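## Task

Place the metal door knob and the timer with the black round cap onto the top of the work bench that only arm1 can reach, and place the grey steel power module and the espresso tamper with the black handle onto the top of the open cabinet that only arm4 can reach. All four must stay upright in their current orientation, with each base entirely on its top surface. The attempt fails if any of them ends up unheld on the floor or on a lower shelf. Nothing may rely on a robot to stay in place at the end. Finish by opening the grippers and moving the arms away.

## Robot and tools

Robots. Four identical i2rt Big YAM arms, named arm1, arm2, arm3 and arm4. Each has six revolute joints, a two-finger gripper and a wrist camera. Two fixed room cameras, room_a and room_b, watch the scene. The hand can reach roughly 1.0 m out from the joint1 axis. Joints move at different speeds, so the path between two postures can bulge outward. Loose objects may occasionally get nudged by something outside your control.

Frame. One shared scene frame: origin on the floor, +z up. The hand point is the midpoint between the fingertips; its z axis runs along the fingers, and its y axis is the direction in which the fingers open and close. Foot poses are not printed. Camera calibration (K, distortion, T_world_to_cam, pos_world) is given per camera and may be slightly off; wrist camera poses come from the reported joint angles.

execute_actions. Arguments: "actions", a list holding either zero or one action object, and optional "cameras". An action object has one key per arm you want to command ("arm1" to "arm4"); under each is "joints", a map from joint name to an absolute target. These are never offsets. Names, units and allowed ranges (tolerance for reaching the target in brackets):
- joint1_rad: -2.879 to 2.879 rad (±0.045). Turns the whole arm about its foot, positive is counter-clockwise seen from above, 0 faces the way the foot faces.
- joint2_rad: 0 to 3.141 (±0.14). Shoulder; 0 has the upper arm pointing back about level, increasing raises it and brings it forward.
- joint3_rad: 0 to 3.019 (±0.09). Elbow; 0 is folded, increasing opens it.
- joint4_rad: -1.692 to 1.57 (±0.055). Hand pitch; positive tilts the fingers up.
- joint5_rad: -1.57 to 1.57 (±0.03). Sideways hand swing; positive toward the arm's right.
- joint6_rad: -2.094 to 2.094 (±0.035). Hand roll; positive is clockwise viewed from behind the hand.
- gripper_m: 0 to 0.093 metres (±0.003), the fingertip gap. Grip force tops out near 50 to 62 N per pad.
All commanded motions begin together and may finish at different times; one action runs at most 15 s. Any unknown key or out-of-range value rejects the whole call and nothing moves. A joint or arm you omit may keep driving toward a previous target. An empty actions list just returns state and pictures. "cameras" takes names from arm1_cam_wrist, arm2_cam_wrist, arm3_cam_wrist, arm4_cam_wrist, room_a, room_b, all; omitted, null or ["all"] gives every camera, [] gives none. The "pictures" line lists the image order.

wait: "seconds" from 0 to 10. Commands nothing new; returns state and images like an empty call.

zoom_image: "camera" (one name) and "region" [x0, y0, x1, y1] in pixels of that camera's most recent full image, origin top-left, at most 504 by 504. Wrist images are 504x504, room images 672x504.

finished_scene: "scene", the integer number of the current scene. It closes that scene for good and reports success; the goal must already hold and keep holding. Replying without any tool call ends everything.

Reading results. joint_positions gives current angles. joint_status tells how each commanded motion ended: reached, "off_target" (stopped short and may still push), "contact_stop" or "time_out" (target dropped, holds where it stopped, though a timed-out joint may keep a nearby target within 0.375, 0.375, 0.113, 0.225, 0.075, 0.3 rad for joints 1 to 6 and push toward it, moving on if the path frees up). "joint command not followed", often with a "cause:" line, means a safety check blocked that arm's joint targets (its gripper target still runs); those joints read "not_followed" and the arm may retry them on later actions until given passable targets. on_its_own describes what the robot does without being told; "held at" is the held target, not the actual position. A target very near the current reading may produce no motion. To relieve a joint that keeps pushing, command its reported position. If a result reports a stop, any later execute_actions, wait or finished_scene calls in that same reply are skipped.

Hazards. The arms do not stop on contact; they keep pressing, possibly hard. A hard squeeze between two robots fails the run; a hard hit may too, and no state line reports robot-robot contact. The self/inter-arm avoidance check can be late and ignores fingers, gripper housings and wrist cameras. Objects touching robots do not count as collisions. Sustained pushing or carrying heats motors, even while you are thinking: MOTOR HOT appears from 85 °C, and at 100 °C an OVER-TEMPERATURE FAULT makes that arm go limp and drop until cooled, with its unfinished keys marked "limit_stop_at_motor_heat" (resend those targets afterward). A joint supporting a load can sag. The robot holds your last command while you deliberate. Avoid dropping, slipping, slamming or shoving objects, keep every object upright, release and retract arms before finishing.

Each tool is called after "Emit:" by a JSON object that holds its "op" and its "data", one argument or row to a line.

## Session

Emit:
{"op": "execute_actions", "data": {
  "actions": []
}}

Scene clock: 0.00 s.
arm1.joint_positions: joint1_rad=+0.581 joint2_rad=+0.332 joint3_rad=+1.584 joint4_rad=-1.557 joint5_rad=-0.105 joint6_rad=+0.718 gripper_m=+0.094
arm1.joint_status: not commanded
arm1.hand: x=-0.7783 y=-1.6450 z=+1.5092 quat_wxyz=(+0.349, +0.798, -0.098, -0.482) (m; scene frame)
arm2.joint_positions: joint1_rad=-0.277 joint2_rad=+0.628 joint3_rad=+1.430 joint4_rad=-1.545 joint5_rad=-0.019 joint6_rad=-0.676 gripper_m=+0.095
arm2.joint_status: not commanded
arm2.hand: x=-0.6586 y=-0.2525 z=+1.3407 quat_wxyz=(-0.260, +0.913, -0.051, -0.311) (m; scene frame)
arm3.joint_positions: joint1_rad=-0.376 joint2_rad=+0.263 joint3_rad=+1.446 joint4_rad=-1.242 joint5_rad=-0.148 joint6_rad=+0.362 gripper_m=+0.095
arm3.joint_status: not commanded
arm3.hand: x=+0.3805 y=+0.4415 z=+1.6052 quat_wxyz=(-0.157, +0.607, -0.409, -0.663) (m; scene frame)
arm4.joint_positions: joint1_rad=+0.782 joint2_rad=+0.436 joint3_rad=+1.380 joint4_rad=-1.170 joint5_rad=+0.108 joint6_rad=+0.041 gripper_m=+0.094
arm4.joint_status: not commanded
arm4.hand: x=+0.9856 y=+1.6672 z=+1.5340 quat_wxyz=(-0.612, +0.145, -0.766, -0.135) (m; scene frame)
pictures: arm1_cam_wrist, arm2_cam_wrist, arm3_cam_wrist, arm4_cam_wrist, room_a, room_b
Images, in order (width x height): arm1_cam_wrist 504x504, arm2_cam_wrist 504x504, arm3_cam_wrist 504x504, arm4_cam_wrist 504x504, room_a 672x504, room_b 672x504.

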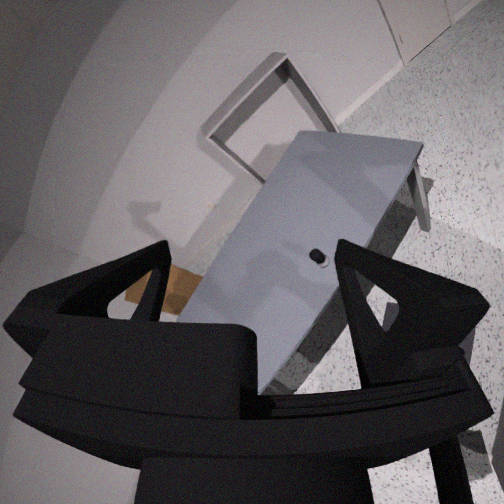

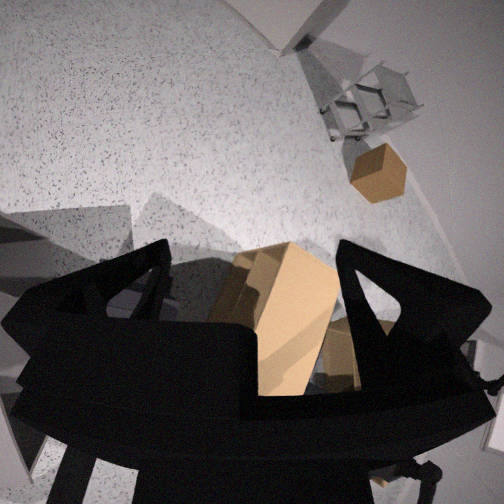

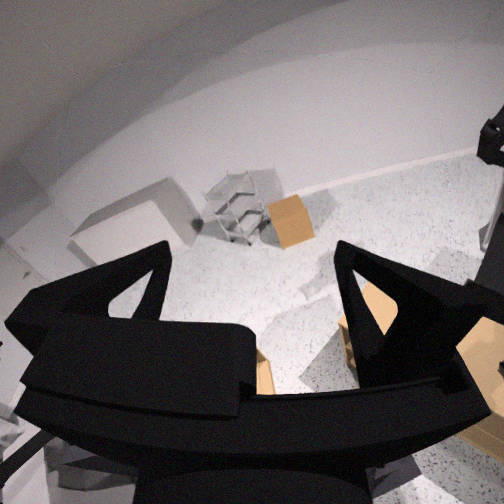

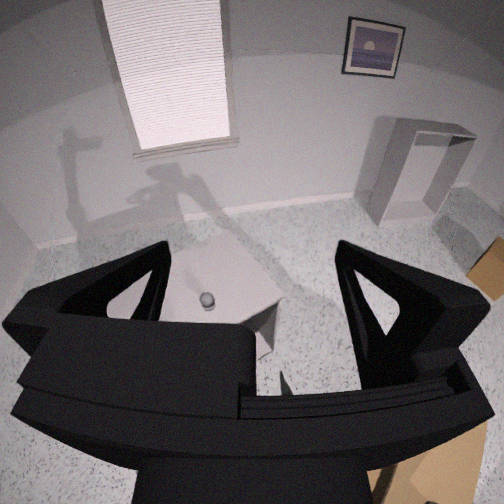

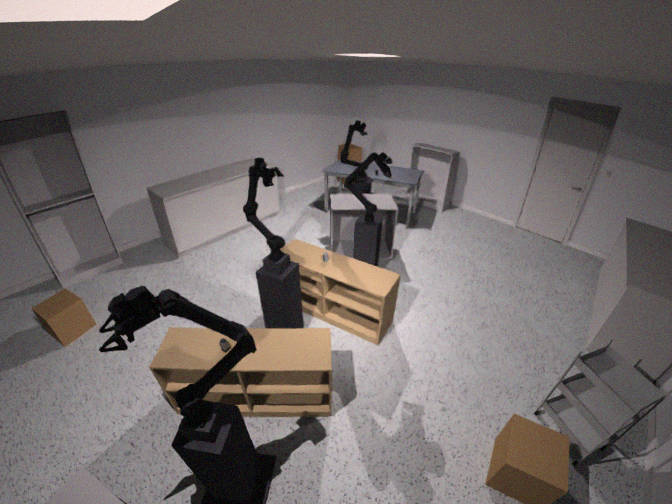

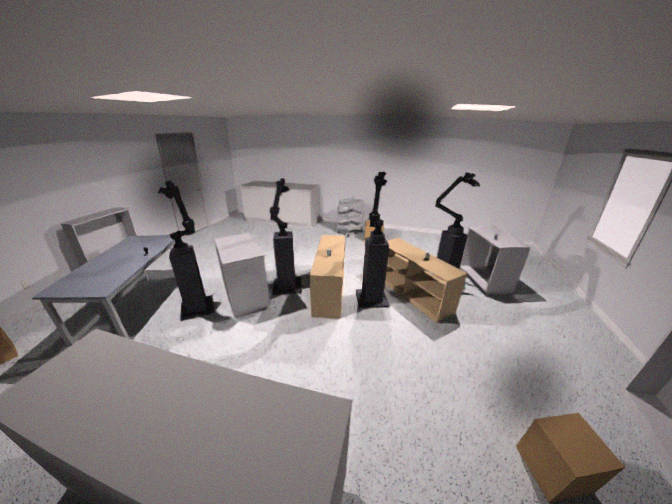

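Emit:
{"op": "zoom_image", "data": {
  "camera": "room_b",
  "region": [30, 160, 290, 350]
}}

Emit:
{"op": "zoom_image", "data": {
  "camera": "room_b",
  "region": [290, 160, 550, 350]
}}

Emit:
{"op": "zoom_image", "data": {
  "camera": "room_a",
  "region": [140, 110, 470, 420]
}}

Emit:
{"op": "execute_actions", "data": {
  "actions": [
    {"arm1":{"joints":{"joint2_rad":0.9,"joint3_rad":1.3,"joint4_rad":-1.5,"joint5_rad":0,"joint6_rad":0}},"arm2":{"joints":{"joint2_rad":0.9,"joint3_rad":1.1,"joint4_rad":-1.5,"joint5_rad":0,"joint6_rad":0}},"arm3":{"joints":{"joint2_rad":0.9,"joint3_rad":1.3,"joint4_rad":-1.5,"joint5_rad":0,"joint6_rad":0}},"arm4":{"joints":{"joint2_rad":1.2,"joint3_rad":1.3,"joint4_rad":-1.5,"joint5_rad":0,"joint6_rad":0}}}
  ]
}}

Region (30, 160, 290, 350) of room_b's 672x504 image, scaled by 1.938, with more detail than that image has; it fills the top 368 rows of this view, and the rest is white.

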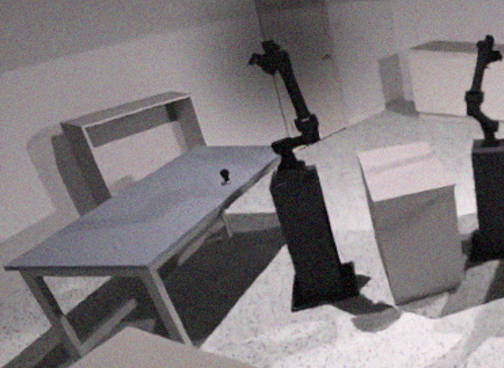

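Region (290, 160, 550, 350) of room_b's 672x504 image, scaled by 1.938, with more detail than that image has; it fills the top 368 rows of this view, and the rest is white.

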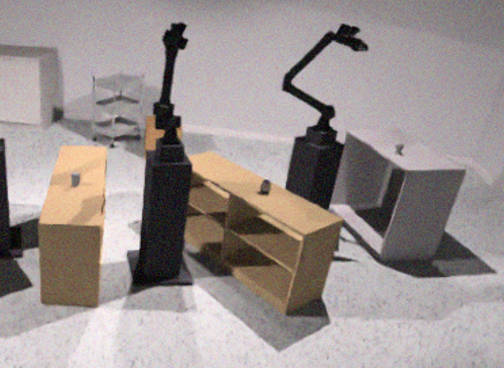

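Region (140, 110, 470, 420) of room_a's 672x504 image, scaled by 1.527, with more detail than that image has; it fills the top 473 rows of this view, and the rest is white.

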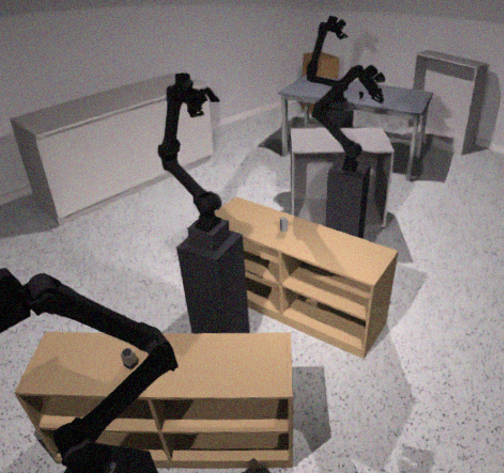

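Scene clock: 1.97 s.
arm1.joint_positions: joint1_rad=+0.581 joint2_rad=+0.891 joint3_rad=+1.295 joint4_rad=-1.512 joint5_rad=-0.003 joint6_rad=+0.008 gripper_m=+0.094
arm1.joint_status: all done
arm1.hand: x=-1.0247 y=-1.7288 z=+1.3017 quat_wxyz=(+0.048, +0.954, +0.188, -0.228) (m; scene frame)
arm2.joint_positions: joint1_rad=-0.277 joint2_rad=+0.897 joint3_rad=+1.087 joint4_rad=-1.506 joint5_rad=-0.004 joint6_rad=-0.015 gripper_m=+0.095
arm2.joint_status: all done
arm2.hand: x=-0.7118 y=-0.1994 z=+1.1283 quat_wxyz=(-0.043, +0.918, -0.375, -0.124) (m; scene frame)
arm3.joint_positions: joint1_rad=-0.376 joint2_rad=+0.907 joint3_rad=+1.281 joint4_rad=-1.493 joint5_rad=-0.003 joint6_rad=+0.008 gripper_m=+0.095
arm3.joint_status: all done
arm3.hand: x=+0.2681 y=+0.6553 z=+1.3578 quat_wxyz=(-0.105, +0.862, -0.458, -0.191) (m; scene frame)
arm4.joint_positions: joint1_rad=+0.782 joint2_rad=+1.212 joint3_rad=+1.279 joint4_rad=-1.489 joint5_rad=+0.004 joint6_rad=+0.012 gripper_m=+0.094
arm4.joint_status: all done
arm4.hand: x=+1.1516 y=+1.7853 z=+1.2207 quat_wxyz=(-0.075, +0.247, -0.966, -0.024) (m; scene frame)
pictures: arm1_cam_wrist, arm2_cam_wrist, arm3_cam_wrist, arm4_cam_wrist, room_a, room_b
camera_calibration (this result's frames):
arm1_cam_wrist: T_world_to_cam=[[-0.379344, 0.925244, 0.00467292, 1.20392], [0.915286, 0.374513, 0.148294, 1.40336], [0.135458, 0.0605315, -0.988932, 1.65692], [0, 0, 0, 1]] pos_world=[-1.05222, -1.73979, 1.42484]
arm2_cam_wrist: T_world_to_cam=[[0.695132, 0.718706, -0.0159333, 0.660041], [0.67107, -0.640792, 0.372895, -0.0733843], [0.257792, -0.269903, -0.927737, 1.29855], [0, 0, 0, 1]] pos_world=[-0.744323, -0.170917, 1.24259]
arm3_cam_wrist: T_world_to_cam=[[0.819243, 0.573299, 0.0129577, -0.612274], [0.561241, -0.80624, 0.187044, 0.128516], [0.117679, -0.145962, -0.982266, 1.51935], [0, 0, 0, 1]] pos_world=[0.250677, 0.676398, 1.4763]
arm4_cam_wrist: T_world_to_cam=[[0.465378, -0.884722, -0.0262878, 1.07771], [-0.784135, -0.42588, 0.451397, 1.11734], [-0.410556, -0.189457, -0.891936, 2.02339], [0, 0, 0, 1]] pos_world=[1.20532, 1.81267, 1.3287]
Images, in order (width x height): arm1_cam_wrist 504x504, arm2_cam_wrist 504x504, arm3_cam_wrist 504x504, arm4_cam_wrist 504x504, room_a 672x504, room_b 672x504.

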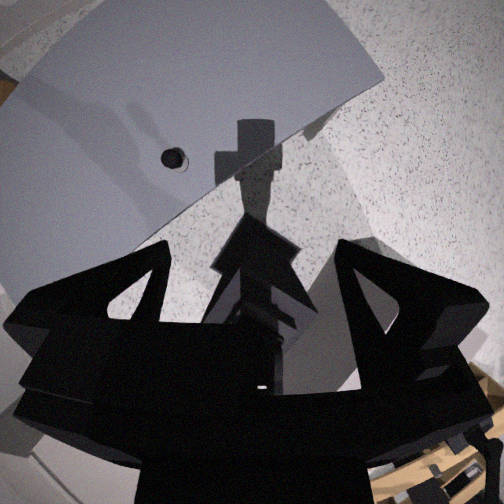

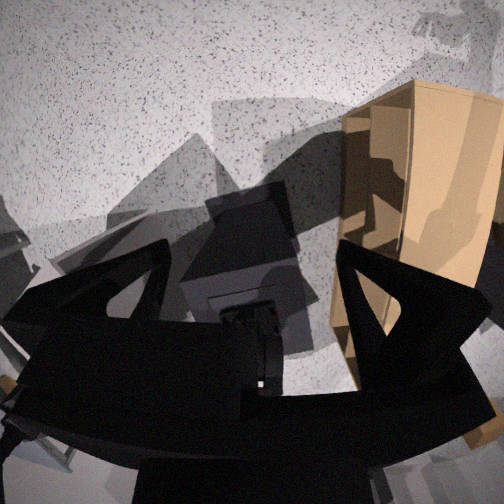

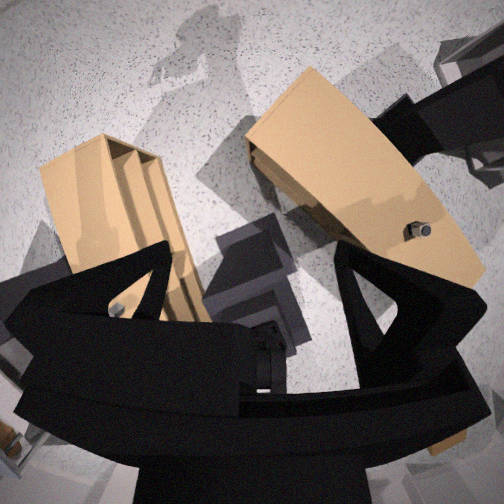

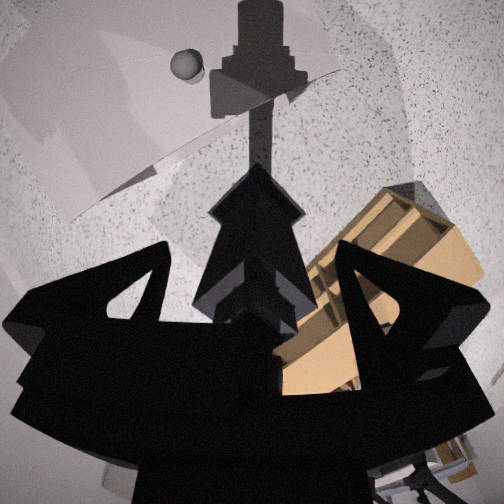

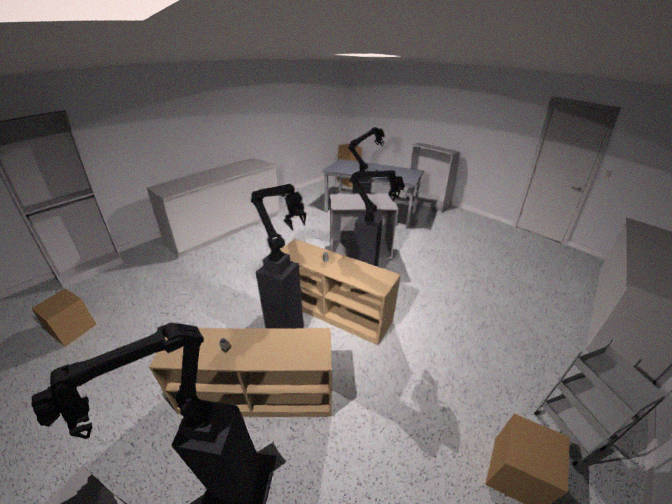

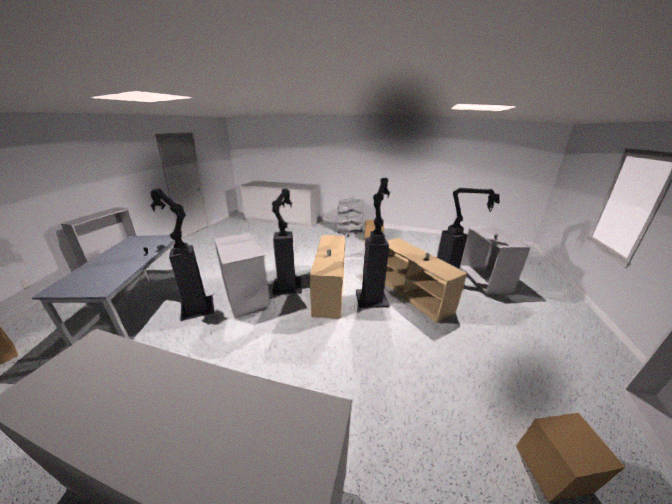

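Emit:
{"op": "execute_actions", "data": {
  "actions": [
    {"arm1":{"joints":{"joint4_rad":-0.6}},"arm2":{"joints":{"joint3_rad":1.8}},"arm3":{"joints":{"joint2_rad":1.6}},"arm4":{"joints":{"joint4_rad":-1.0}}}
  ],
  "cameras": []
}}

Emit:
{"op": "execute_actions", "data": {
  "actions": [
    {"arm1":{"joints":{"joint1_rad":1.1,"joint2_rad":1.5,"joint3_rad":1.3,"joint4_rad":-1.0}},"arm2":{"joints":{"joint1_rad":-1.6,"joint2_rad":1.5,"joint3_rad":1.3,"joint4_rad":-1.0}},"arm3":{"joints":{"joint1_rad":-1.6,"joint2_rad":1.5,"joint3_rad":1.3,"joint4_rad":-1.0}},"arm4":{"joints":{"joint1_rad":1.1,"joint2_rad":1.5,"joint3_rad":1.3,"joint4_rad":-1.0}}}
  ]
}}

Scene clock: 3.83 s.
arm1.joint_positions: joint1_rad=+0.581 joint2_rad=+0.892 joint3_rad=+1.295 joint4_rad=-0.624 joint5_rad=-0.003 joint6_rad=+0.008 gripper_m=+0.094
arm1.joint_status: all done
arm1.hand: x=-1.1441 y=-1.7788 z=+1.4685 quat_wxyz=(+0.127, +0.764, +0.151, -0.615) (m; scene frame)
arm2.joint_positions: joint1_rad=-0.277 joint2_rad=+0.893 joint3_rad=+1.767 joint4_rad=-1.505 joint5_rad=-0.004 joint6_rad=-0.015 gripper_m=+0.095
arm2.joint_status: all done
arm2.hand: x=-0.7111 y=-0.1942 z=+1.4411 quat_wxyz=(-0.171, +0.823, -0.338, -0.423) (m; scene frame)
arm3.joint_positions: joint1_rad=-0.376 joint2_rad=+1.614 joint3_rad=+1.281 joint4_rad=-1.495 joint5_rad=-0.003 joint6_rad=+0.008 gripper_m=+0.095
arm3.joint_status: all done
arm3.hand: x=+0.2160 y=+0.7366 z=+1.1110 quat_wxyz=(+0.059, +0.874, -0.467, +0.121) (m; scene frame)
arm4.joint_positions: joint1_rad=+0.782 joint2_rad=+1.212 joint3_rad=+1.279 joint4_rad=-1.019 joint5_rad=+0.004 joint6_rad=+0.012 gripper_m=+0.094
arm4.joint_status: all done
arm4.hand: x=+1.2442 y=+1.8368 z=+1.2643 quat_wxyz=(-0.297, +0.233, -0.922, -0.083) (m; scene frame)
pictures: none
No camera images: the call's "cameras" was empty. Leave "cameras" out to get every camera's image.

Scene clock: 5.50 s.
arm1.joint_positions: joint1_rad=+1.109 joint2_rad=+1.495 joint3_rad=+1.295 joint4_rad=-0.985 joint5_rad=+0.000 joint6_rad=+0.006 gripper_m=+0.094
arm1.joint_status: all done
arm1.hand: x=-1.0703 y=-2.0351 z=+1.1142 quat_wxyz=(+0.085, +0.879, +0.434, -0.175) (m; scene frame)
arm2.joint_positions: joint1_rad=-1.598 joint2_rad=+1.499 joint3_rad=+1.280 joint4_rad=-1.007 joint5_rad=+0.001 joint6_rad=-0.012 gripper_m=+0.095
arm2.joint_status: all done
arm2.hand: x=-0.2519 y=+0.0490 z=+1.0163 quat_wxyz=(-0.143, +0.490, -0.856, -0.085) (m; scene frame)
arm3.joint_positions: joint1_rad=-1.605 joint2_rad=+1.501 joint3_rad=+1.281 joint4_rad=-1.008 joint5_rad=+0.001 joint6_rad=+0.006 gripper_m=+0.095
arm3.joint_status: all done
arm3.hand: x=+0.7491 y=+0.8210 z=+1.1740 quat_wxyz=(-0.158, +0.445, -0.879, -0.072) (m; scene frame)
arm4.joint_positions: joint1_rad=+1.108 joint2_rad=+1.509 joint3_rad=+1.274 joint4_rad=-1.013 joint5_rad=+0.001 joint6_rad=+0.010 gripper_m=+0.094
arm4.joint_status: all done
arm4.hand: x=+1.1741 y=+1.9894 z=+1.1229 quat_wxyz=(-0.150, +0.396, -0.903, -0.072) (m; scene frame)
pictures: arm1_cam_wrist, arm2_cam_wrist, arm3_cam_wrist, arm4_cam_wrist, room_a, room_b
camera_calibration (this result's frames):
arm1_cam_wrist: T_world_to_cam=[[-0.793946, 0.607871, 0.0119401, 0.373126], [0.594435, 0.771975, 0.225171, 1.96743], [0.127658, 0.185872, -0.974246, 1.72667], [0, 0, 0, 1]] pos_world=[-1.09369, -2.06656, 1.23473]
arm2_cam_wrist: T_world_to_cam=[[0.865625, -0.500633, -0.00771491, 0.254396], [-0.474608, -0.82534, 0.305877, -0.392527], [-0.1595, -0.261113, -0.95204, 1.06224], [0, 0, 0, 1]] pos_world=[-0.23708, 0.0807568, 1.13333]
arm3_cam_wrist: T_world_to_cam=[[0.814855, -0.579319, 0.0200248, -0.157613], [-0.561484, -0.780241, 0.275609, 0.742218], [-0.144041, -0.235825, -0.961061, 1.55123], [0, 0, 0, 1]] pos_world=[0.768616, 0.853619, 1.28942]
arm4_cam_wrist: T_world_to_cam=[[0.727977, -0.684935, -0.030202, 0.543876], [-0.650344, -0.703816, 0.285825, 1.84785], [-0.217028, -0.188432, -0.957806, 1.82881], [0, 0, 0, 1]] pos_world=[1.20271, 2.01767, 1.23991]
Images, in order (width x height): arm1_cam_wrist 504x504, arm2_cam_wrist 504x504, arm3_cam_wrist 504x504, arm4_cam_wrist 504x504, room_a 672x504, room_b 672x504.

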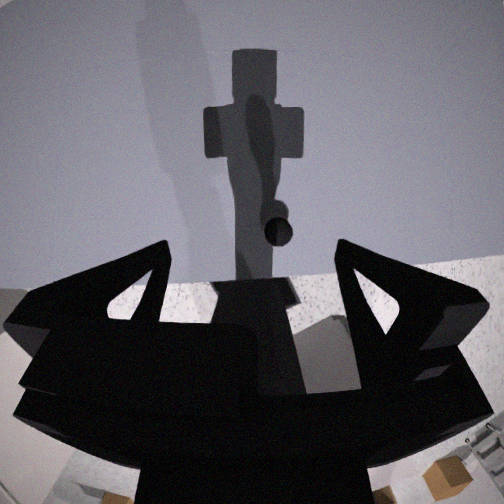

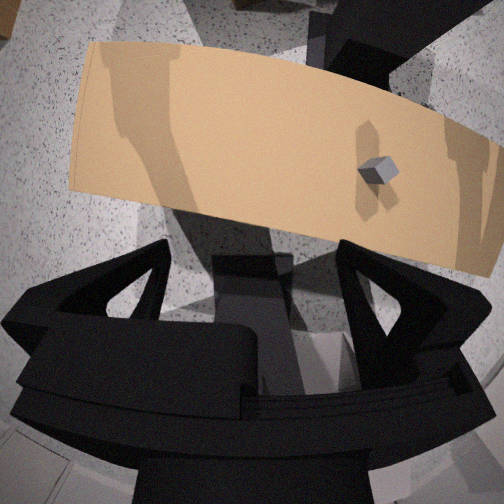

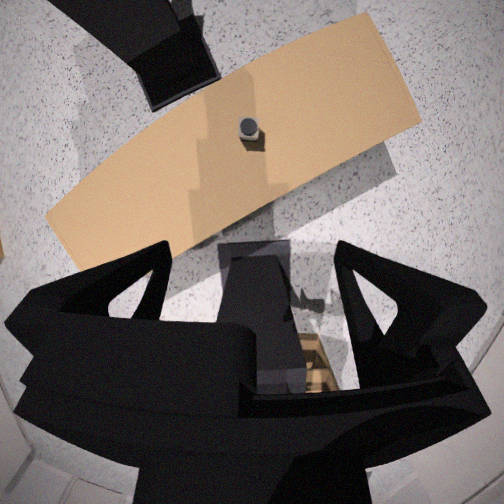

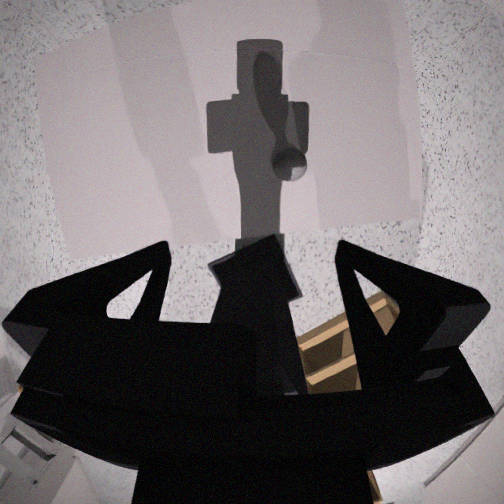

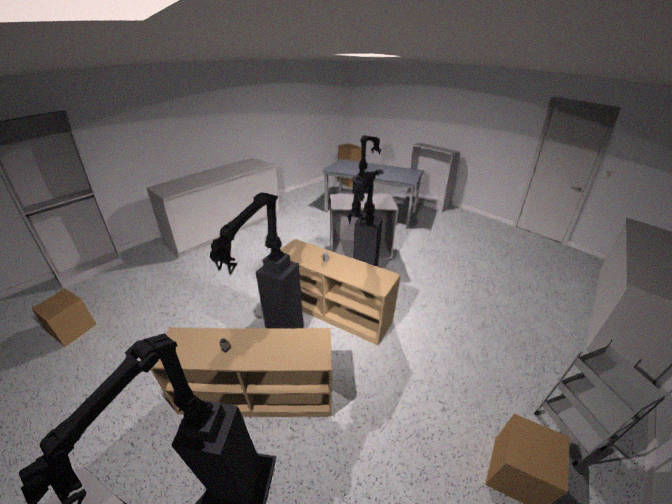

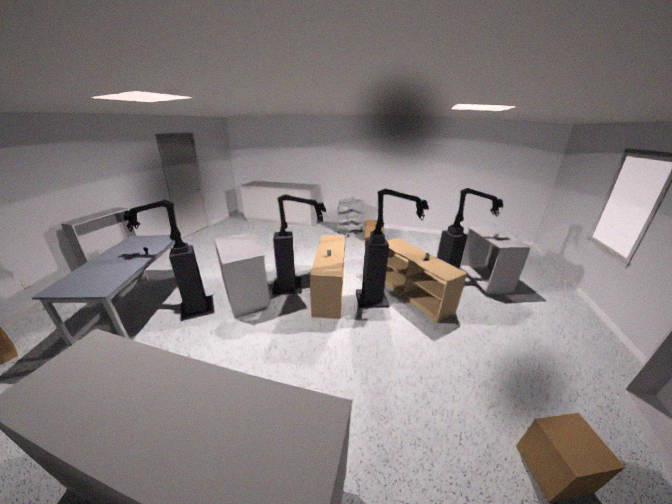

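Emit:
{"op": "execute_actions", "data": {
  "actions": [
    {"arm1":{"joints":{"joint1_rad":0.996,"joint2_rad":1.896,"joint3_rad":1.256,"joint4_rad":-0.936}},"arm2":{"joints":{"joint1_rad":1.9,"joint2_rad":1.3,"joint3_rad":1.3,"joint4_rad":-1.1}},"arm3":{"joints":{"joint2_rad":2.585,"joint3_rad":2.01,"joint4_rad":-1.0}},"arm4":{"joints":{"joint1_rad":1.016,"joint2_rad":2.074,"joint3_rad":1.527,"joint4_rad":-1.029}}}
  ]
}}

Scene clock: 9.83 s.
arm1.joint_positions: joint1_rad=+0.988 joint2_rad=+1.890 joint3_rad=+1.251 joint4_rad=-0.947 joint5_rad=+0.000 joint6_rad=+0.006 gripper_m=+0.094
arm1.joint_status: all done
arm1.hand: x=-1.1065 y=-1.9799 z=+0.8999 quat_wxyz=(-0.003, +0.922, +0.387, +0.003) (m; scene frame)
arm2.joint_positions: joint1_rad=+1.902 joint2_rad=+1.309 joint3_rad=+1.280 joint4_rad=-1.094 joint5_rad=+0.001 joint6_rad=-0.012 gripper_m=+0.095
arm2.joint_status: all done
arm2.hand: x=-0.6048 y=-0.8646 z=+1.1076 quat_wxyz=(+0.138, +0.744, +0.629, -0.179) (m; scene frame)
arm3.joint_positions: joint1_rad=-1.605 joint2_rad=+2.599 joint3_rad=+1.974 joint4_rad=-0.998 joint5_rad=+0.001 joint6_rad=+0.006 gripper_m=+0.095
arm3.joint_status: all done
arm3.hand: x=+0.8494 y=+0.9483 z=+0.7756 quat_wxyz=(+0.017, +0.450, -0.893, +0.018) (m; scene frame)
arm4.joint_positions: joint1_rad=+1.015 joint2_rad=+2.088 joint3_rad=+1.499 joint4_rad=-1.024 joint5_rad=+0.001 joint6_rad=+0.010 gripper_m=+0.094
arm4.joint_status: all done
arm4.hand: x=+1.2521 y=+1.9993 z=+0.9008 quat_wxyz=(+0.016, +0.360, -0.933, +0.002) (m; scene frame)
pictures: arm1_cam_wrist, arm2_cam_wrist, arm3_cam_wrist, arm4_cam_wrist, room_a, room_b
camera_calibration (this result's frames):
arm1_cam_wrist: T_world_to_cam=[[-0.717248, 0.696701, 0.0127832, 0.573379], [0.569352, 0.575369, 0.587187, 1.25179], [0.401738, 0.428436, -0.809351, 2.14733], [0, 0, 0, 1]] pos_world=[-1.16412, -2.03971, 0.995575]
arm2_cam_wrist: T_world_to_cam=[[-0.986062, 0.165387, 0.0181506, -0.469519], [0.165809, 0.967782, 0.189486, 0.724608], [0.0137726, 0.189854, -0.981716, 1.3819], [0, 0, 0, 1]] pos_world=[-0.602154, -0.885971, 1.22785]
arm3_cam_wrist: T_world_to_cam=[[0.815469, -0.578613, 0.014742, -0.154788], [-0.459477, -0.631654, 0.624415, 0.509546], [-0.351983, -0.515965, -0.780954, 1.51546], [0, 0, 0, 1]] pos_world=[0.893766, 1.01422, 0.867618]
arm4_cam_wrist: T_world_to_cam=[[0.65693, -0.753642, -0.0216243, 0.705821], [-0.588539, -0.530518, 0.61006, 1.25306], [-0.471239, -0.38804, -0.79206, 2.20295], [0, 0, 0, 1]] pos_world=[1.31191, 2.05154, 0.995693]
Images, in order (width x height): arm1_cam_wrist 504x504, arm2_cam_wrist 504x504, arm3_cam_wrist 504x504, arm4_cam_wrist 504x504, room_a 672x504, room_b 672x504.

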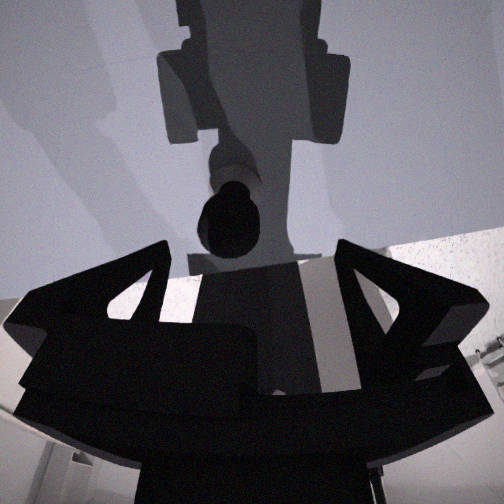

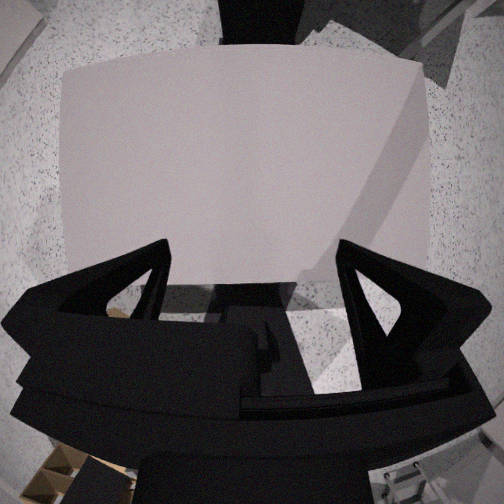

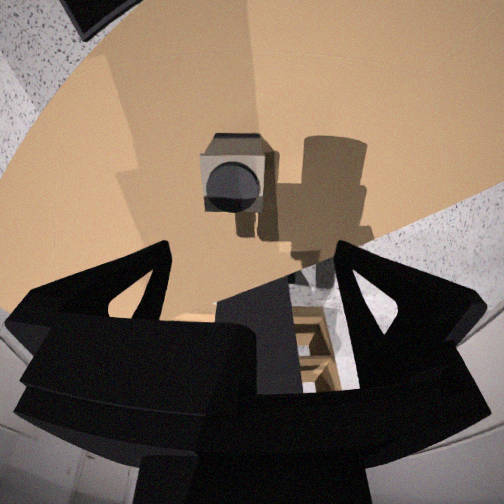

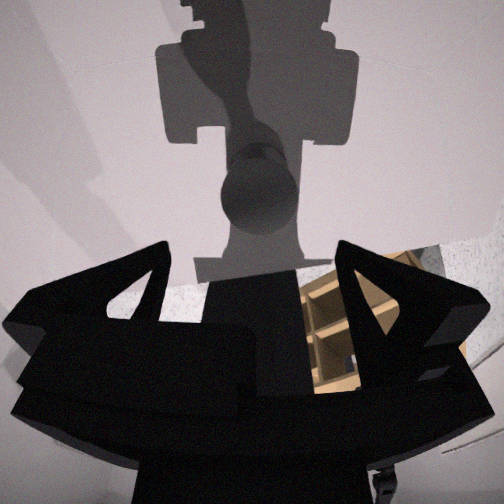

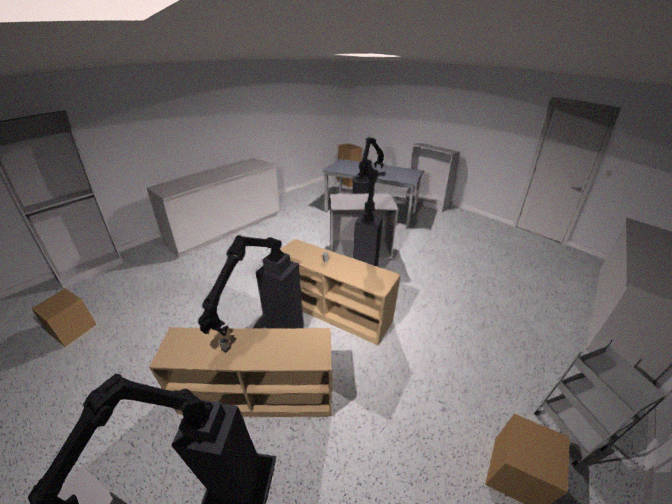

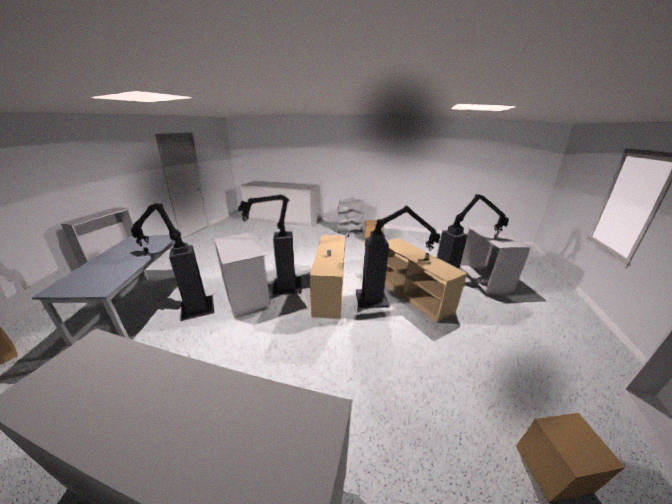

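Emit:
{"op": "execute_actions", "data": {
  "actions": [
    {"arm1":{"joints":{"joint1_rad":1.025,"joint2_rad":2.004,"joint3_rad":1.215,"joint4_rad":-0.775}},"arm2":{"joints":{"joint1_rad":0.4}},"arm3":{"joints":{"joint1_rad":-1.585,"joint2_rad":2.816,"joint3_rad":2.12,"joint4_rad":-0.82}},"arm4":{"joints":{"joint1_rad":1.006,"joint2_rad":2.21,"joint3_rad":1.505,"joint4_rad":-0.825}}}
  ],
  "cameras": ["arm1_cam_wrist","arm3_cam_wrist","arm4_cam_wrist","room_b"]
}}

Scene clock: 12.23 s.
arm1.joint_positions: joint1_rad=+1.023 joint2_rad=+2.005 joint3_rad=+1.221 joint4_rad=-0.791 joint5_rad=+0.000 joint6_rad=+0.006 gripper_m=+0.094
arm1.joint_status: all done
arm1.hand: x=-1.0964 y=-1.9952 z=+0.8346 quat_wxyz=(-0.001, +0.915, +0.404, -0.001) (m; scene frame)
arm2.joint_positions: joint1_rad=+0.399 joint2_rad=+1.309 joint3_rad=+1.280 joint4_rad=-1.094 joint5_rad=+0.000 joint6_rad=-0.012 gripper_m=+0.095
arm2.joint_status: all done
arm2.hand: x=-0.9923 y=-0.3400 z=+1.1112 quat_wxyz=(-0.012, +0.972, -0.050, -0.229) (m; scene frame)
arm3.joint_positions: joint1_rad=-1.590 joint2_rad=+2.838 joint3_rad=+2.099 joint4_rad=-0.829 joint5_rad=+0.001 joint6_rad=+0.006 gripper_m=+0.095
arm3.joint_status: all done
arm3.hand: x=+0.8480 y=+0.9609 z=+0.6524 quat_wxyz=(-0.008, +0.457, -0.889, +0.005) (m; scene frame)
arm4.joint_positions: joint1_rad=+1.015 joint2_rad=+2.234 joint3_rad=+1.489 joint4_rad=-0.838 joint5_rad=+0.001 joint6_rad=+0.010 gripper_m=+0.094
arm4.joint_status: all done
arm4.hand: x=+1.2602 y=+2.0080 z=+0.8148 quat_wxyz=(+0.002, +0.360, -0.933, -0.004) (m; scene frame)
pictures: arm1_cam_wrist, arm3_cam_wrist, arm4_cam_wrist, room_b
camera_calibration (this result's frames):
arm1_cam_wrist: T_world_to_cam=[[-0.74144, 0.670894, 0.0129847, 0.513974], [0.55278, 0.599707, 0.578607, 1.3308], [0.380397, 0.43618, -0.815503, 2.09418], [0, 0, 0, 1]] pos_world=[-1.15118, -2.05635, 0.931127]
arm3_cam_wrist: T_world_to_cam=[[0.824191, -0.566098, 0.0155963, -0.164461], [-0.468575, -0.666223, 0.580159, 0.663565], [-0.318036, -0.48547, -0.814354, 1.38895], [0, 0, 0, 1]] pos_world=[0.888215, 1.02328, 0.748692]
arm4_cam_wrist: T_world_to_cam=[[0.657199, -0.753382, -0.0224929, 0.704981], [-0.60193, -0.542576, 0.585911, 1.37563], [-0.453618, -0.37152, -0.810064, 2.10132], [0, 0, 0, 1]] pos_world=[1.31791, 2.05818, 0.912063]
Images, in order (width x height): arm1_cam_wrist 504x504, arm3_cam_wrist 504x504, arm4_cam_wrist 504x504, room_b 672x504.

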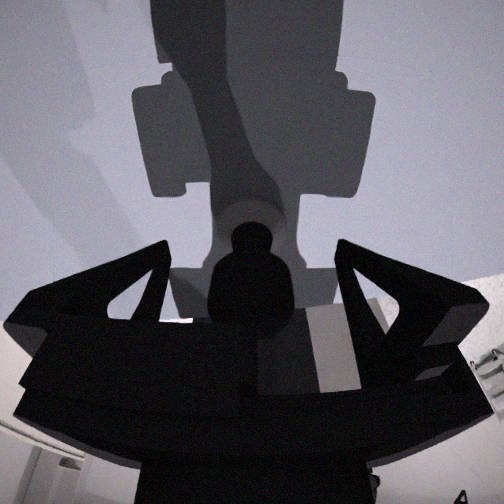

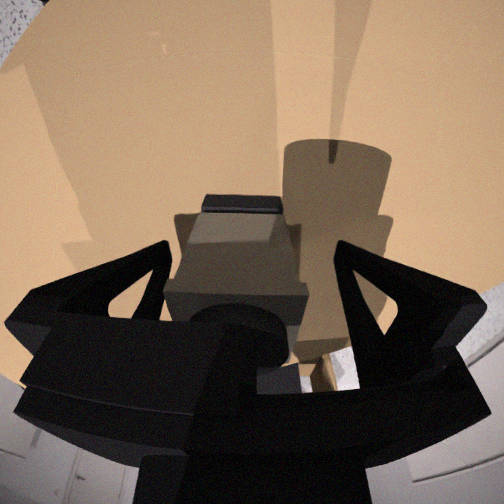

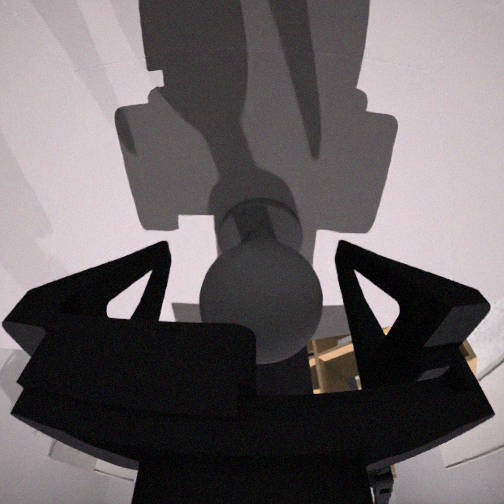

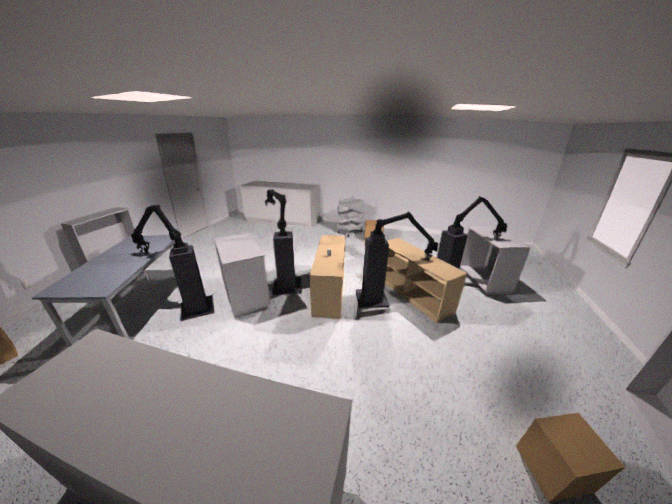

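Emit:
{"op": "execute_actions", "data": {
  "actions": [
    {"arm1":{"joints":{"joint2_rad":1.98,"joint3_rad":1.175,"joint4_rad":-0.76}},"arm3":{"joints":{"joint1_rad":-1.571}},"arm4":{"joints":{"joint1_rad":0.998,"joint4_rad":-0.86}}}
  ],
  "cameras": []
}}

Emit:
{"op": "execute_actions", "data": {
  "actions": [
    {"arm1":{"joints":{"gripper_m":0.02}},"arm3":{"joints":{"gripper_m":0.03}},"arm4":{"joints":{"gripper_m":0.035}}}
  ],
  "cameras": ["arm1_cam_wrist","arm3_cam_wrist","arm4_cam_wrist"]
}}

Scene clock: 13.17 s.
arm1.joint_positions: joint1_rad=+1.023 joint2_rad=+1.982 joint3_rad=+1.187 joint4_rad=-0.775 joint5_rad=+0.000 joint6_rad=+0.006 gripper_m=+0.094
arm1.joint_status: all done
arm1.hand: x=-1.0906 y=-1.9887 z=+0.8368 quat_wxyz=(+0.000, +0.915, +0.404, -0.004) (m; scene frame)
arm2.joint_positions: joint1_rad=+0.399 joint2_rad=+1.309 joint3_rad=+1.280 joint4_rad=-1.094 joint5_rad=+0.000 joint6_rad=-0.012 gripper_m=+0.095
arm2.joint_status: not commanded
arm2.hand: x=-0.9923 y=-0.3400 z=+1.1112 quat_wxyz=(-0.012, +0.972, -0.050, -0.229) (m; scene frame)
arm3.joint_positions: joint1_rad=-1.576 joint2_rad=+2.838 joint3_rad=+2.099 joint4_rad=-0.829 joint5_rad=+0.001 joint6_rad=+0.006 gripper_m=+0.095
arm3.joint_status: all done
arm3.hand: x=+0.8400 y=+0.9664 z=+0.6523 quat_wxyz=(-0.008, +0.463, -0.886, +0.005) (m; scene frame)
arm4.joint_positions: joint1_rad=+1.013 joint2_rad=+2.234 joint3_rad=+1.489 joint4_rad=-0.850 joint5_rad=+0.001 joint6_rad=+0.010 gripper_m=+0.094
arm4.joint_status: all done
arm4.hand: x=+1.2589 y=+2.0050 z=+0.8148 quat_wxyz=(+0.008, +0.359, -0.933, -0.001) (m; scene frame)
pictures: none
No camera images: the call's "cameras" was empty. Leave "cameras" out to get every camera's image.

Scene clock: 13.83 s.
arm1.joint_positions: joint1_rad=+1.023 joint2_rad=+1.982 joint3_rad=+1.187 joint4_rad=-0.774 joint5_rad=-0.001 joint6_rad=+0.006 gripper_m=+0.044
arm1.joint_status: gripper_m off_target (ended at +0.044, target +0.020)
arm1.hand: x=-1.0906 y=-1.9889 z=+0.8368 quat_wxyz=(+0.000, +0.915, +0.404, -0.004) (m; scene frame)
arm2.joint_positions: joint1_rad=+0.399 joint2_rad=+1.309 joint3_rad=+1.280 joint4_rad=-1.094 joint5_rad=+0.000 joint6_rad=-0.012 gripper_m=+0.095
arm2.joint_status: not commanded
arm2.hand: x=-0.9923 y=-0.3400 z=+1.1112 quat_wxyz=(-0.012, +0.972, -0.050, -0.229) (m; scene frame)
arm3.joint_positions: joint1_rad=-1.576 joint2_rad=+2.838 joint3_rad=+2.099 joint4_rad=-0.828 joint5_rad=+0.001 joint6_rad=+0.005 gripper_m=+0.045
arm3.joint_status: gripper_m off_target (ended at +0.045, target +0.030)
arm3.hand: x=+0.8400 y=+0.9665 z=+0.6523 quat_wxyz=(-0.008, +0.464, -0.886, +0.005) (m; scene frame)
arm4.joint_positions: joint1_rad=+1.012 joint2_rad=+2.234 joint3_rad=+1.489 joint4_rad=-0.850 joint5_rad=+0.000 joint6_rad=+0.009 gripper_m=+0.048
arm4.joint_status: gripper_m off_target (ended at +0.048, target +0.035)
arm4.hand: x=+1.2588 y=+2.0049 z=+0.8148 quat_wxyz=(+0.008, +0.359, -0.933, -0.002) (m; scene frame)
pictures: arm1_cam_wrist, arm3_cam_wrist, arm4_cam_wrist
camera_calibration (this result's frames):
arm1_cam_wrist: T_world_to_cam=[[-0.741666, 0.670658, 0.01221, 0.513997], [0.554708, 0.603001, 0.573314, 1.33558], [0.377135, 0.431981, -0.819245, 2.08224], [0, 0, 0, 1]] pos_world=[-1.14493, -2.04956, 0.933888]
arm3_cam_wrist: T_world_to_cam=[[0.832316, -0.55409, 0.0153068, -0.172951], [-0.458777, -0.673121, 0.580028, 0.662221], [-0.311084, -0.489789, -0.814453, 1.38745], [0, 0, 0, 1]] pos_world=[0.879376, 1.02948, 0.748558]
arm4_cam_wrist: T_world_to_cam=[[0.655327, -0.754985, -0.0233077, 0.709767], [-0.597153, -0.536731, 0.596093, 1.34709], [-0.462552, -0.376718, -0.802577, 2.11513], [0, 0, 0, 1]] pos_world=[1.31765, 2.0557, 0.911101]
Images, in order (width x height): arm1_cam_wrist 504x504, arm3_cam_wrist 504x504, arm4_cam_wrist 504x504.

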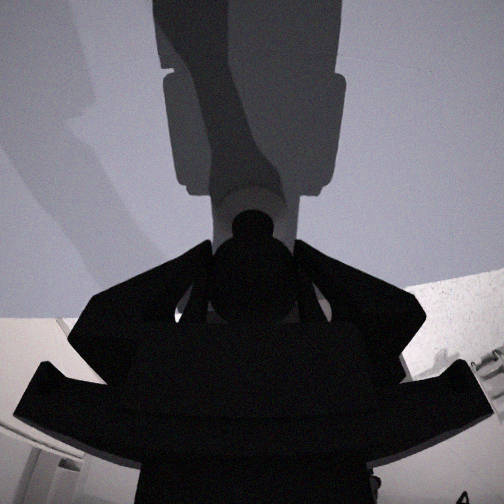

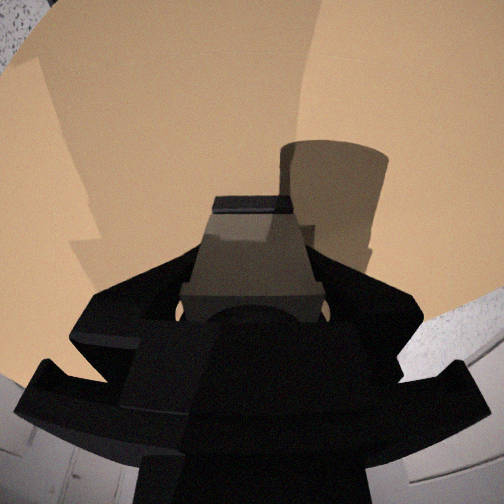

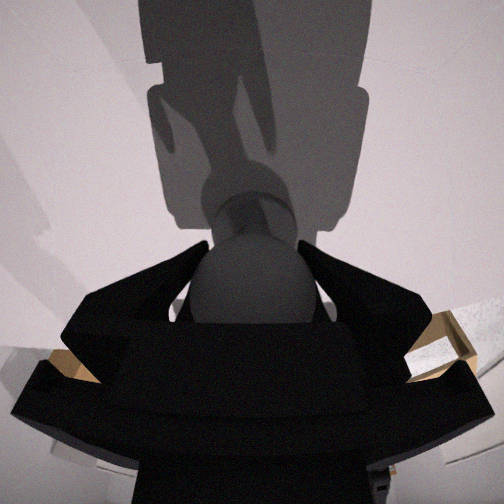

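Emit:
{"op": "execute_actions", "data": {
  "actions": [
    {"arm1":{"joints":{"joint2_rad":1.8,"joint3_rad":1.5,"joint4_rad":-1.27}},"arm3":{"joints":{"joint2_rad":2.5,"joint4_rad":-1.16}},"arm4":{"joints":{"joint2_rad":1.95,"joint4_rad":-1.12}}}
  ],
  "cameras": []
}}

Emit:
{"op": "execute_actions", "data": {
  "actions": [
    {"arm1":{"joints":{"joint1_rad":-1.6,"joint2_rad":2.0,"joint3_rad":1.737,"joint4_rad":-1.3}},"arm3":{"joints":{"joint1_rad":1.03,"joint2_rad":2.4,"joint3_rad":1.82,"joint4_rad":-0.97}},"arm4":{"joints":{"joint1_rad":-1.283,"joint2_rad":2.1,"joint3_rad":1.75,"joint4_rad":-1.2}}}
  ]
}}

Scene clock: 16.13 s.
arm1.joint_positions: joint1_rad=+1.023 joint2_rad=+1.808 joint3_rad=+1.477 joint4_rad=-1.254 joint5_rad=-0.001 joint6_rad=+0.006 gripper_m=+0.044
arm1.joint_status: all done
arm1.hand: x=-1.1102 y=-2.0117 z=+1.0175 quat_wxyz=(-0.003, +0.915, +0.404, +0.003) (m; scene frame)
arm2.joint_positions: joint1_rad=+0.399 joint2_rad=+1.309 joint3_rad=+1.280 joint4_rad=-1.094 joint5_rad=+0.000 joint6_rad=-0.012 gripper_m=+0.095
arm2.joint_status: not commanded
arm2.hand: x=-0.9923 y=-0.3400 z=+1.1112 quat_wxyz=(-0.012, +0.972, -0.050, -0.229) (m; scene frame)
arm3.joint_positions: joint1_rad=-1.576 joint2_rad=+2.517 joint3_rad=+2.105 joint4_rad=-1.154 joint5_rad=+0.001 joint6_rad=+0.005 gripper_m=+0.045
arm3.joint_status: all done
arm3.hand: x=+0.8554 y=+0.9950 z=+0.8749 quat_wxyz=(-0.009, +0.464, -0.886, +0.004) (m; scene frame)
arm4.joint_positions: joint1_rad=+1.012 joint2_rad=+1.966 joint3_rad=+1.481 joint4_rad=-1.109 joint5_rad=+0.000 joint6_rad=+0.009 gripper_m=+0.048
arm4.joint_status: all done
arm4.hand: x=+1.2433 y=+1.9887 z=+0.9621 quat_wxyz=(+0.008, +0.359, -0.933, -0.002) (m; scene frame)
pictures: none
No camera images: the call's "cameras" was empty. Leave "cameras" out to get every camera's image.

Scene clock: 18.77 s.
arm1.joint_positions: joint1_rad=-1.603 joint2_rad=+2.029 joint3_rad=+1.703 joint4_rad=-1.292 joint5_rad=+0.002 joint6_rad=+0.006 gripper_m=+0.044
arm1.joint_status: all done
arm1.hand: x=-0.6221 y=-1.0285 z=+0.9715 quat_wxyz=(+0.021, +0.624, -0.781, +0.014) (m; scene frame)
arm2.joint_positions: joint1_rad=+0.399 joint2_rad=+1.309 joint3_rad=+1.280 joint4_rad=-1.094 joint5_rad=+0.000 joint6_rad=-0.012 gripper_m=+0.095
arm2.joint_status: not commanded
arm2.hand: x=-0.9923 y=-0.3400 z=+1.1112 quat_wxyz=(-0.012, +0.972, -0.050, -0.229) (m; scene frame)
arm3.joint_positions: joint1_rad=+1.025 joint2_rad=+2.413 joint3_rad=+1.814 joint4_rad=-0.962 joint5_rad=-0.001 joint6_rad=+0.005 gripper_m=+0.045
arm3.joint_status: all done
arm3.hand: x=-0.1592 y=+0.1247 z=+0.8346 quat_wxyz=(+0.005, +0.978, +0.210, +0.003) (m; scene frame)
arm4.joint_positions: joint1_rad=-1.295 joint2_rad=+2.135 joint3_rad=+1.723 joint4_rad=-1.189 joint5_rad=+0.001 joint6_rad=+0.009 gripper_m=+0.048
arm4.joint_status: all done
arm4.hand: x=+0.8327 y=+0.9845 z=+0.9332 quat_wxyz=(+0.015, -0.708, -0.706, -0.016) (m; scene frame)
pictures: arm1_cam_wrist, arm2_cam_wrist, arm3_cam_wrist, arm4_cam_wrist, room_a, room_b
camera_calibration (this result's frames):
arm1_cam_wrist: T_world_to_cam=[[0.976181, -0.216906, 0.0047143, 0.378748], [-0.173004, -0.765119, 0.620212, -1.48608], [-0.130921, -0.606255, -0.78442, 0.183333], [0, 0, 0, 1]] pos_world=[-0.602823, -0.943729, 1.06371]
arm2_cam_wrist: T_world_to_cam=[[0.0980185, 0.995184, -0.00146375, 0.441201], [0.978631, -0.0961208, 0.181777, 0.733943], [0.180761, -0.01925, -0.983339, 1.3876], [0, 0, 0, 1]] pos_world=[-1.01233, -0.341818, 1.23171]
arm3_cam_wrist: T_world_to_cam=[[-0.428034, 0.903683, -0.0119777, -0.170224], [0.726917, 0.352122, 0.589578, -0.415666], [0.53701, 0.243653, -0.807623, 0.850623], [0, 0, 0, 1]] pos_world=[-0.2275, 0.0929374, 0.930011]
arm4_cam_wrist: T_world_to_cam=[[-0.999674, 0.0215672, -0.0136971, 0.82607], [0.00843482, 0.784647, 0.619885, -1.35298], [0.0241166, 0.619568, -0.784573, 0.225778], [0, 0, 0, 1]] pos_world=[0.831767, 0.903911, 1.02715]
Images, in order (width x height): arm1_cam_wrist 504x504, arm2_cam_wrist 504x504, arm3_cam_wrist 504x504, arm4_cam_wrist 504x504, room_a 672x504, room_b 672x504.

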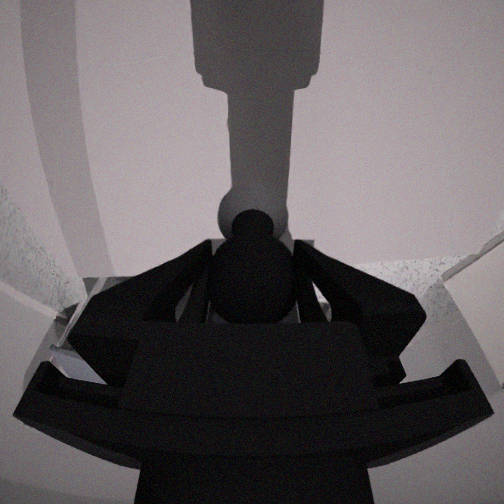

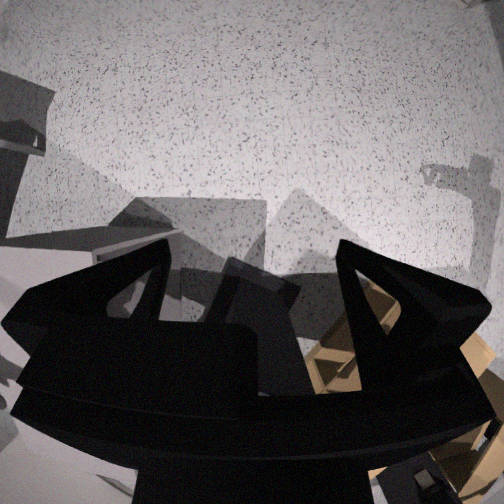

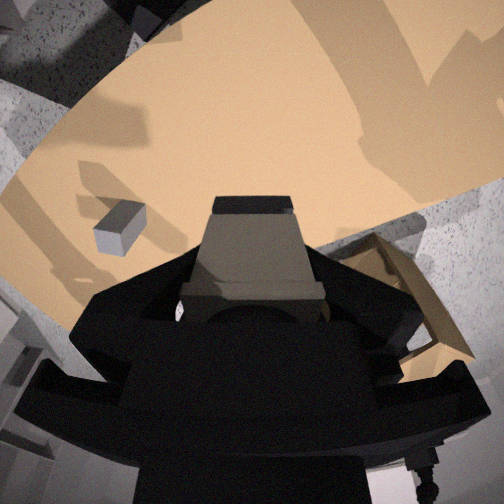

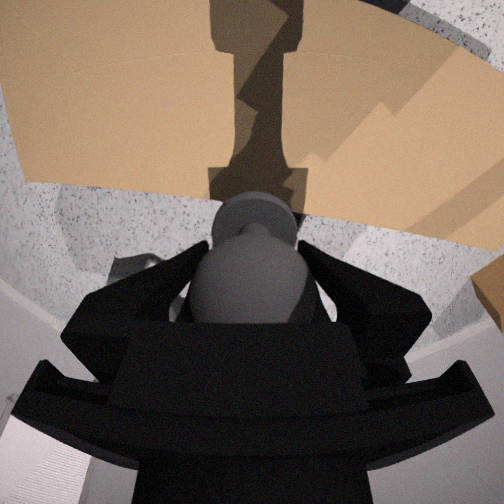

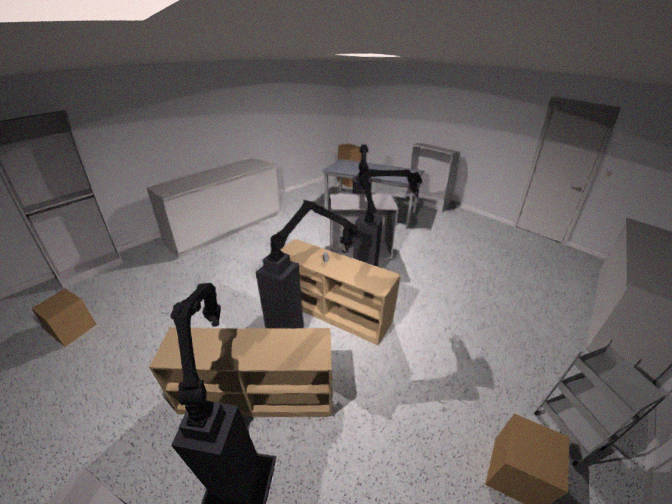

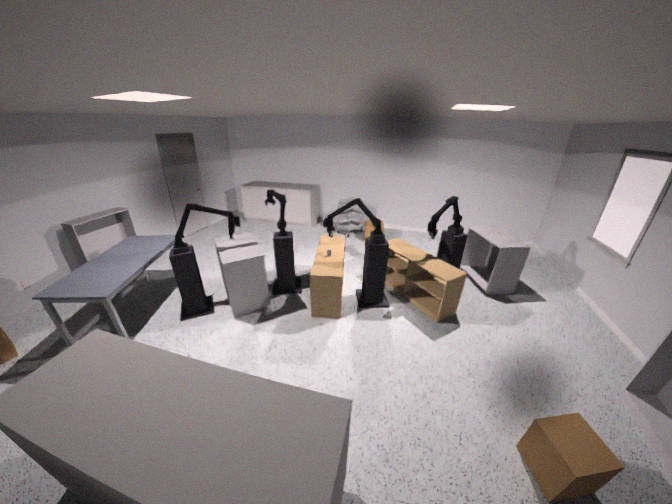

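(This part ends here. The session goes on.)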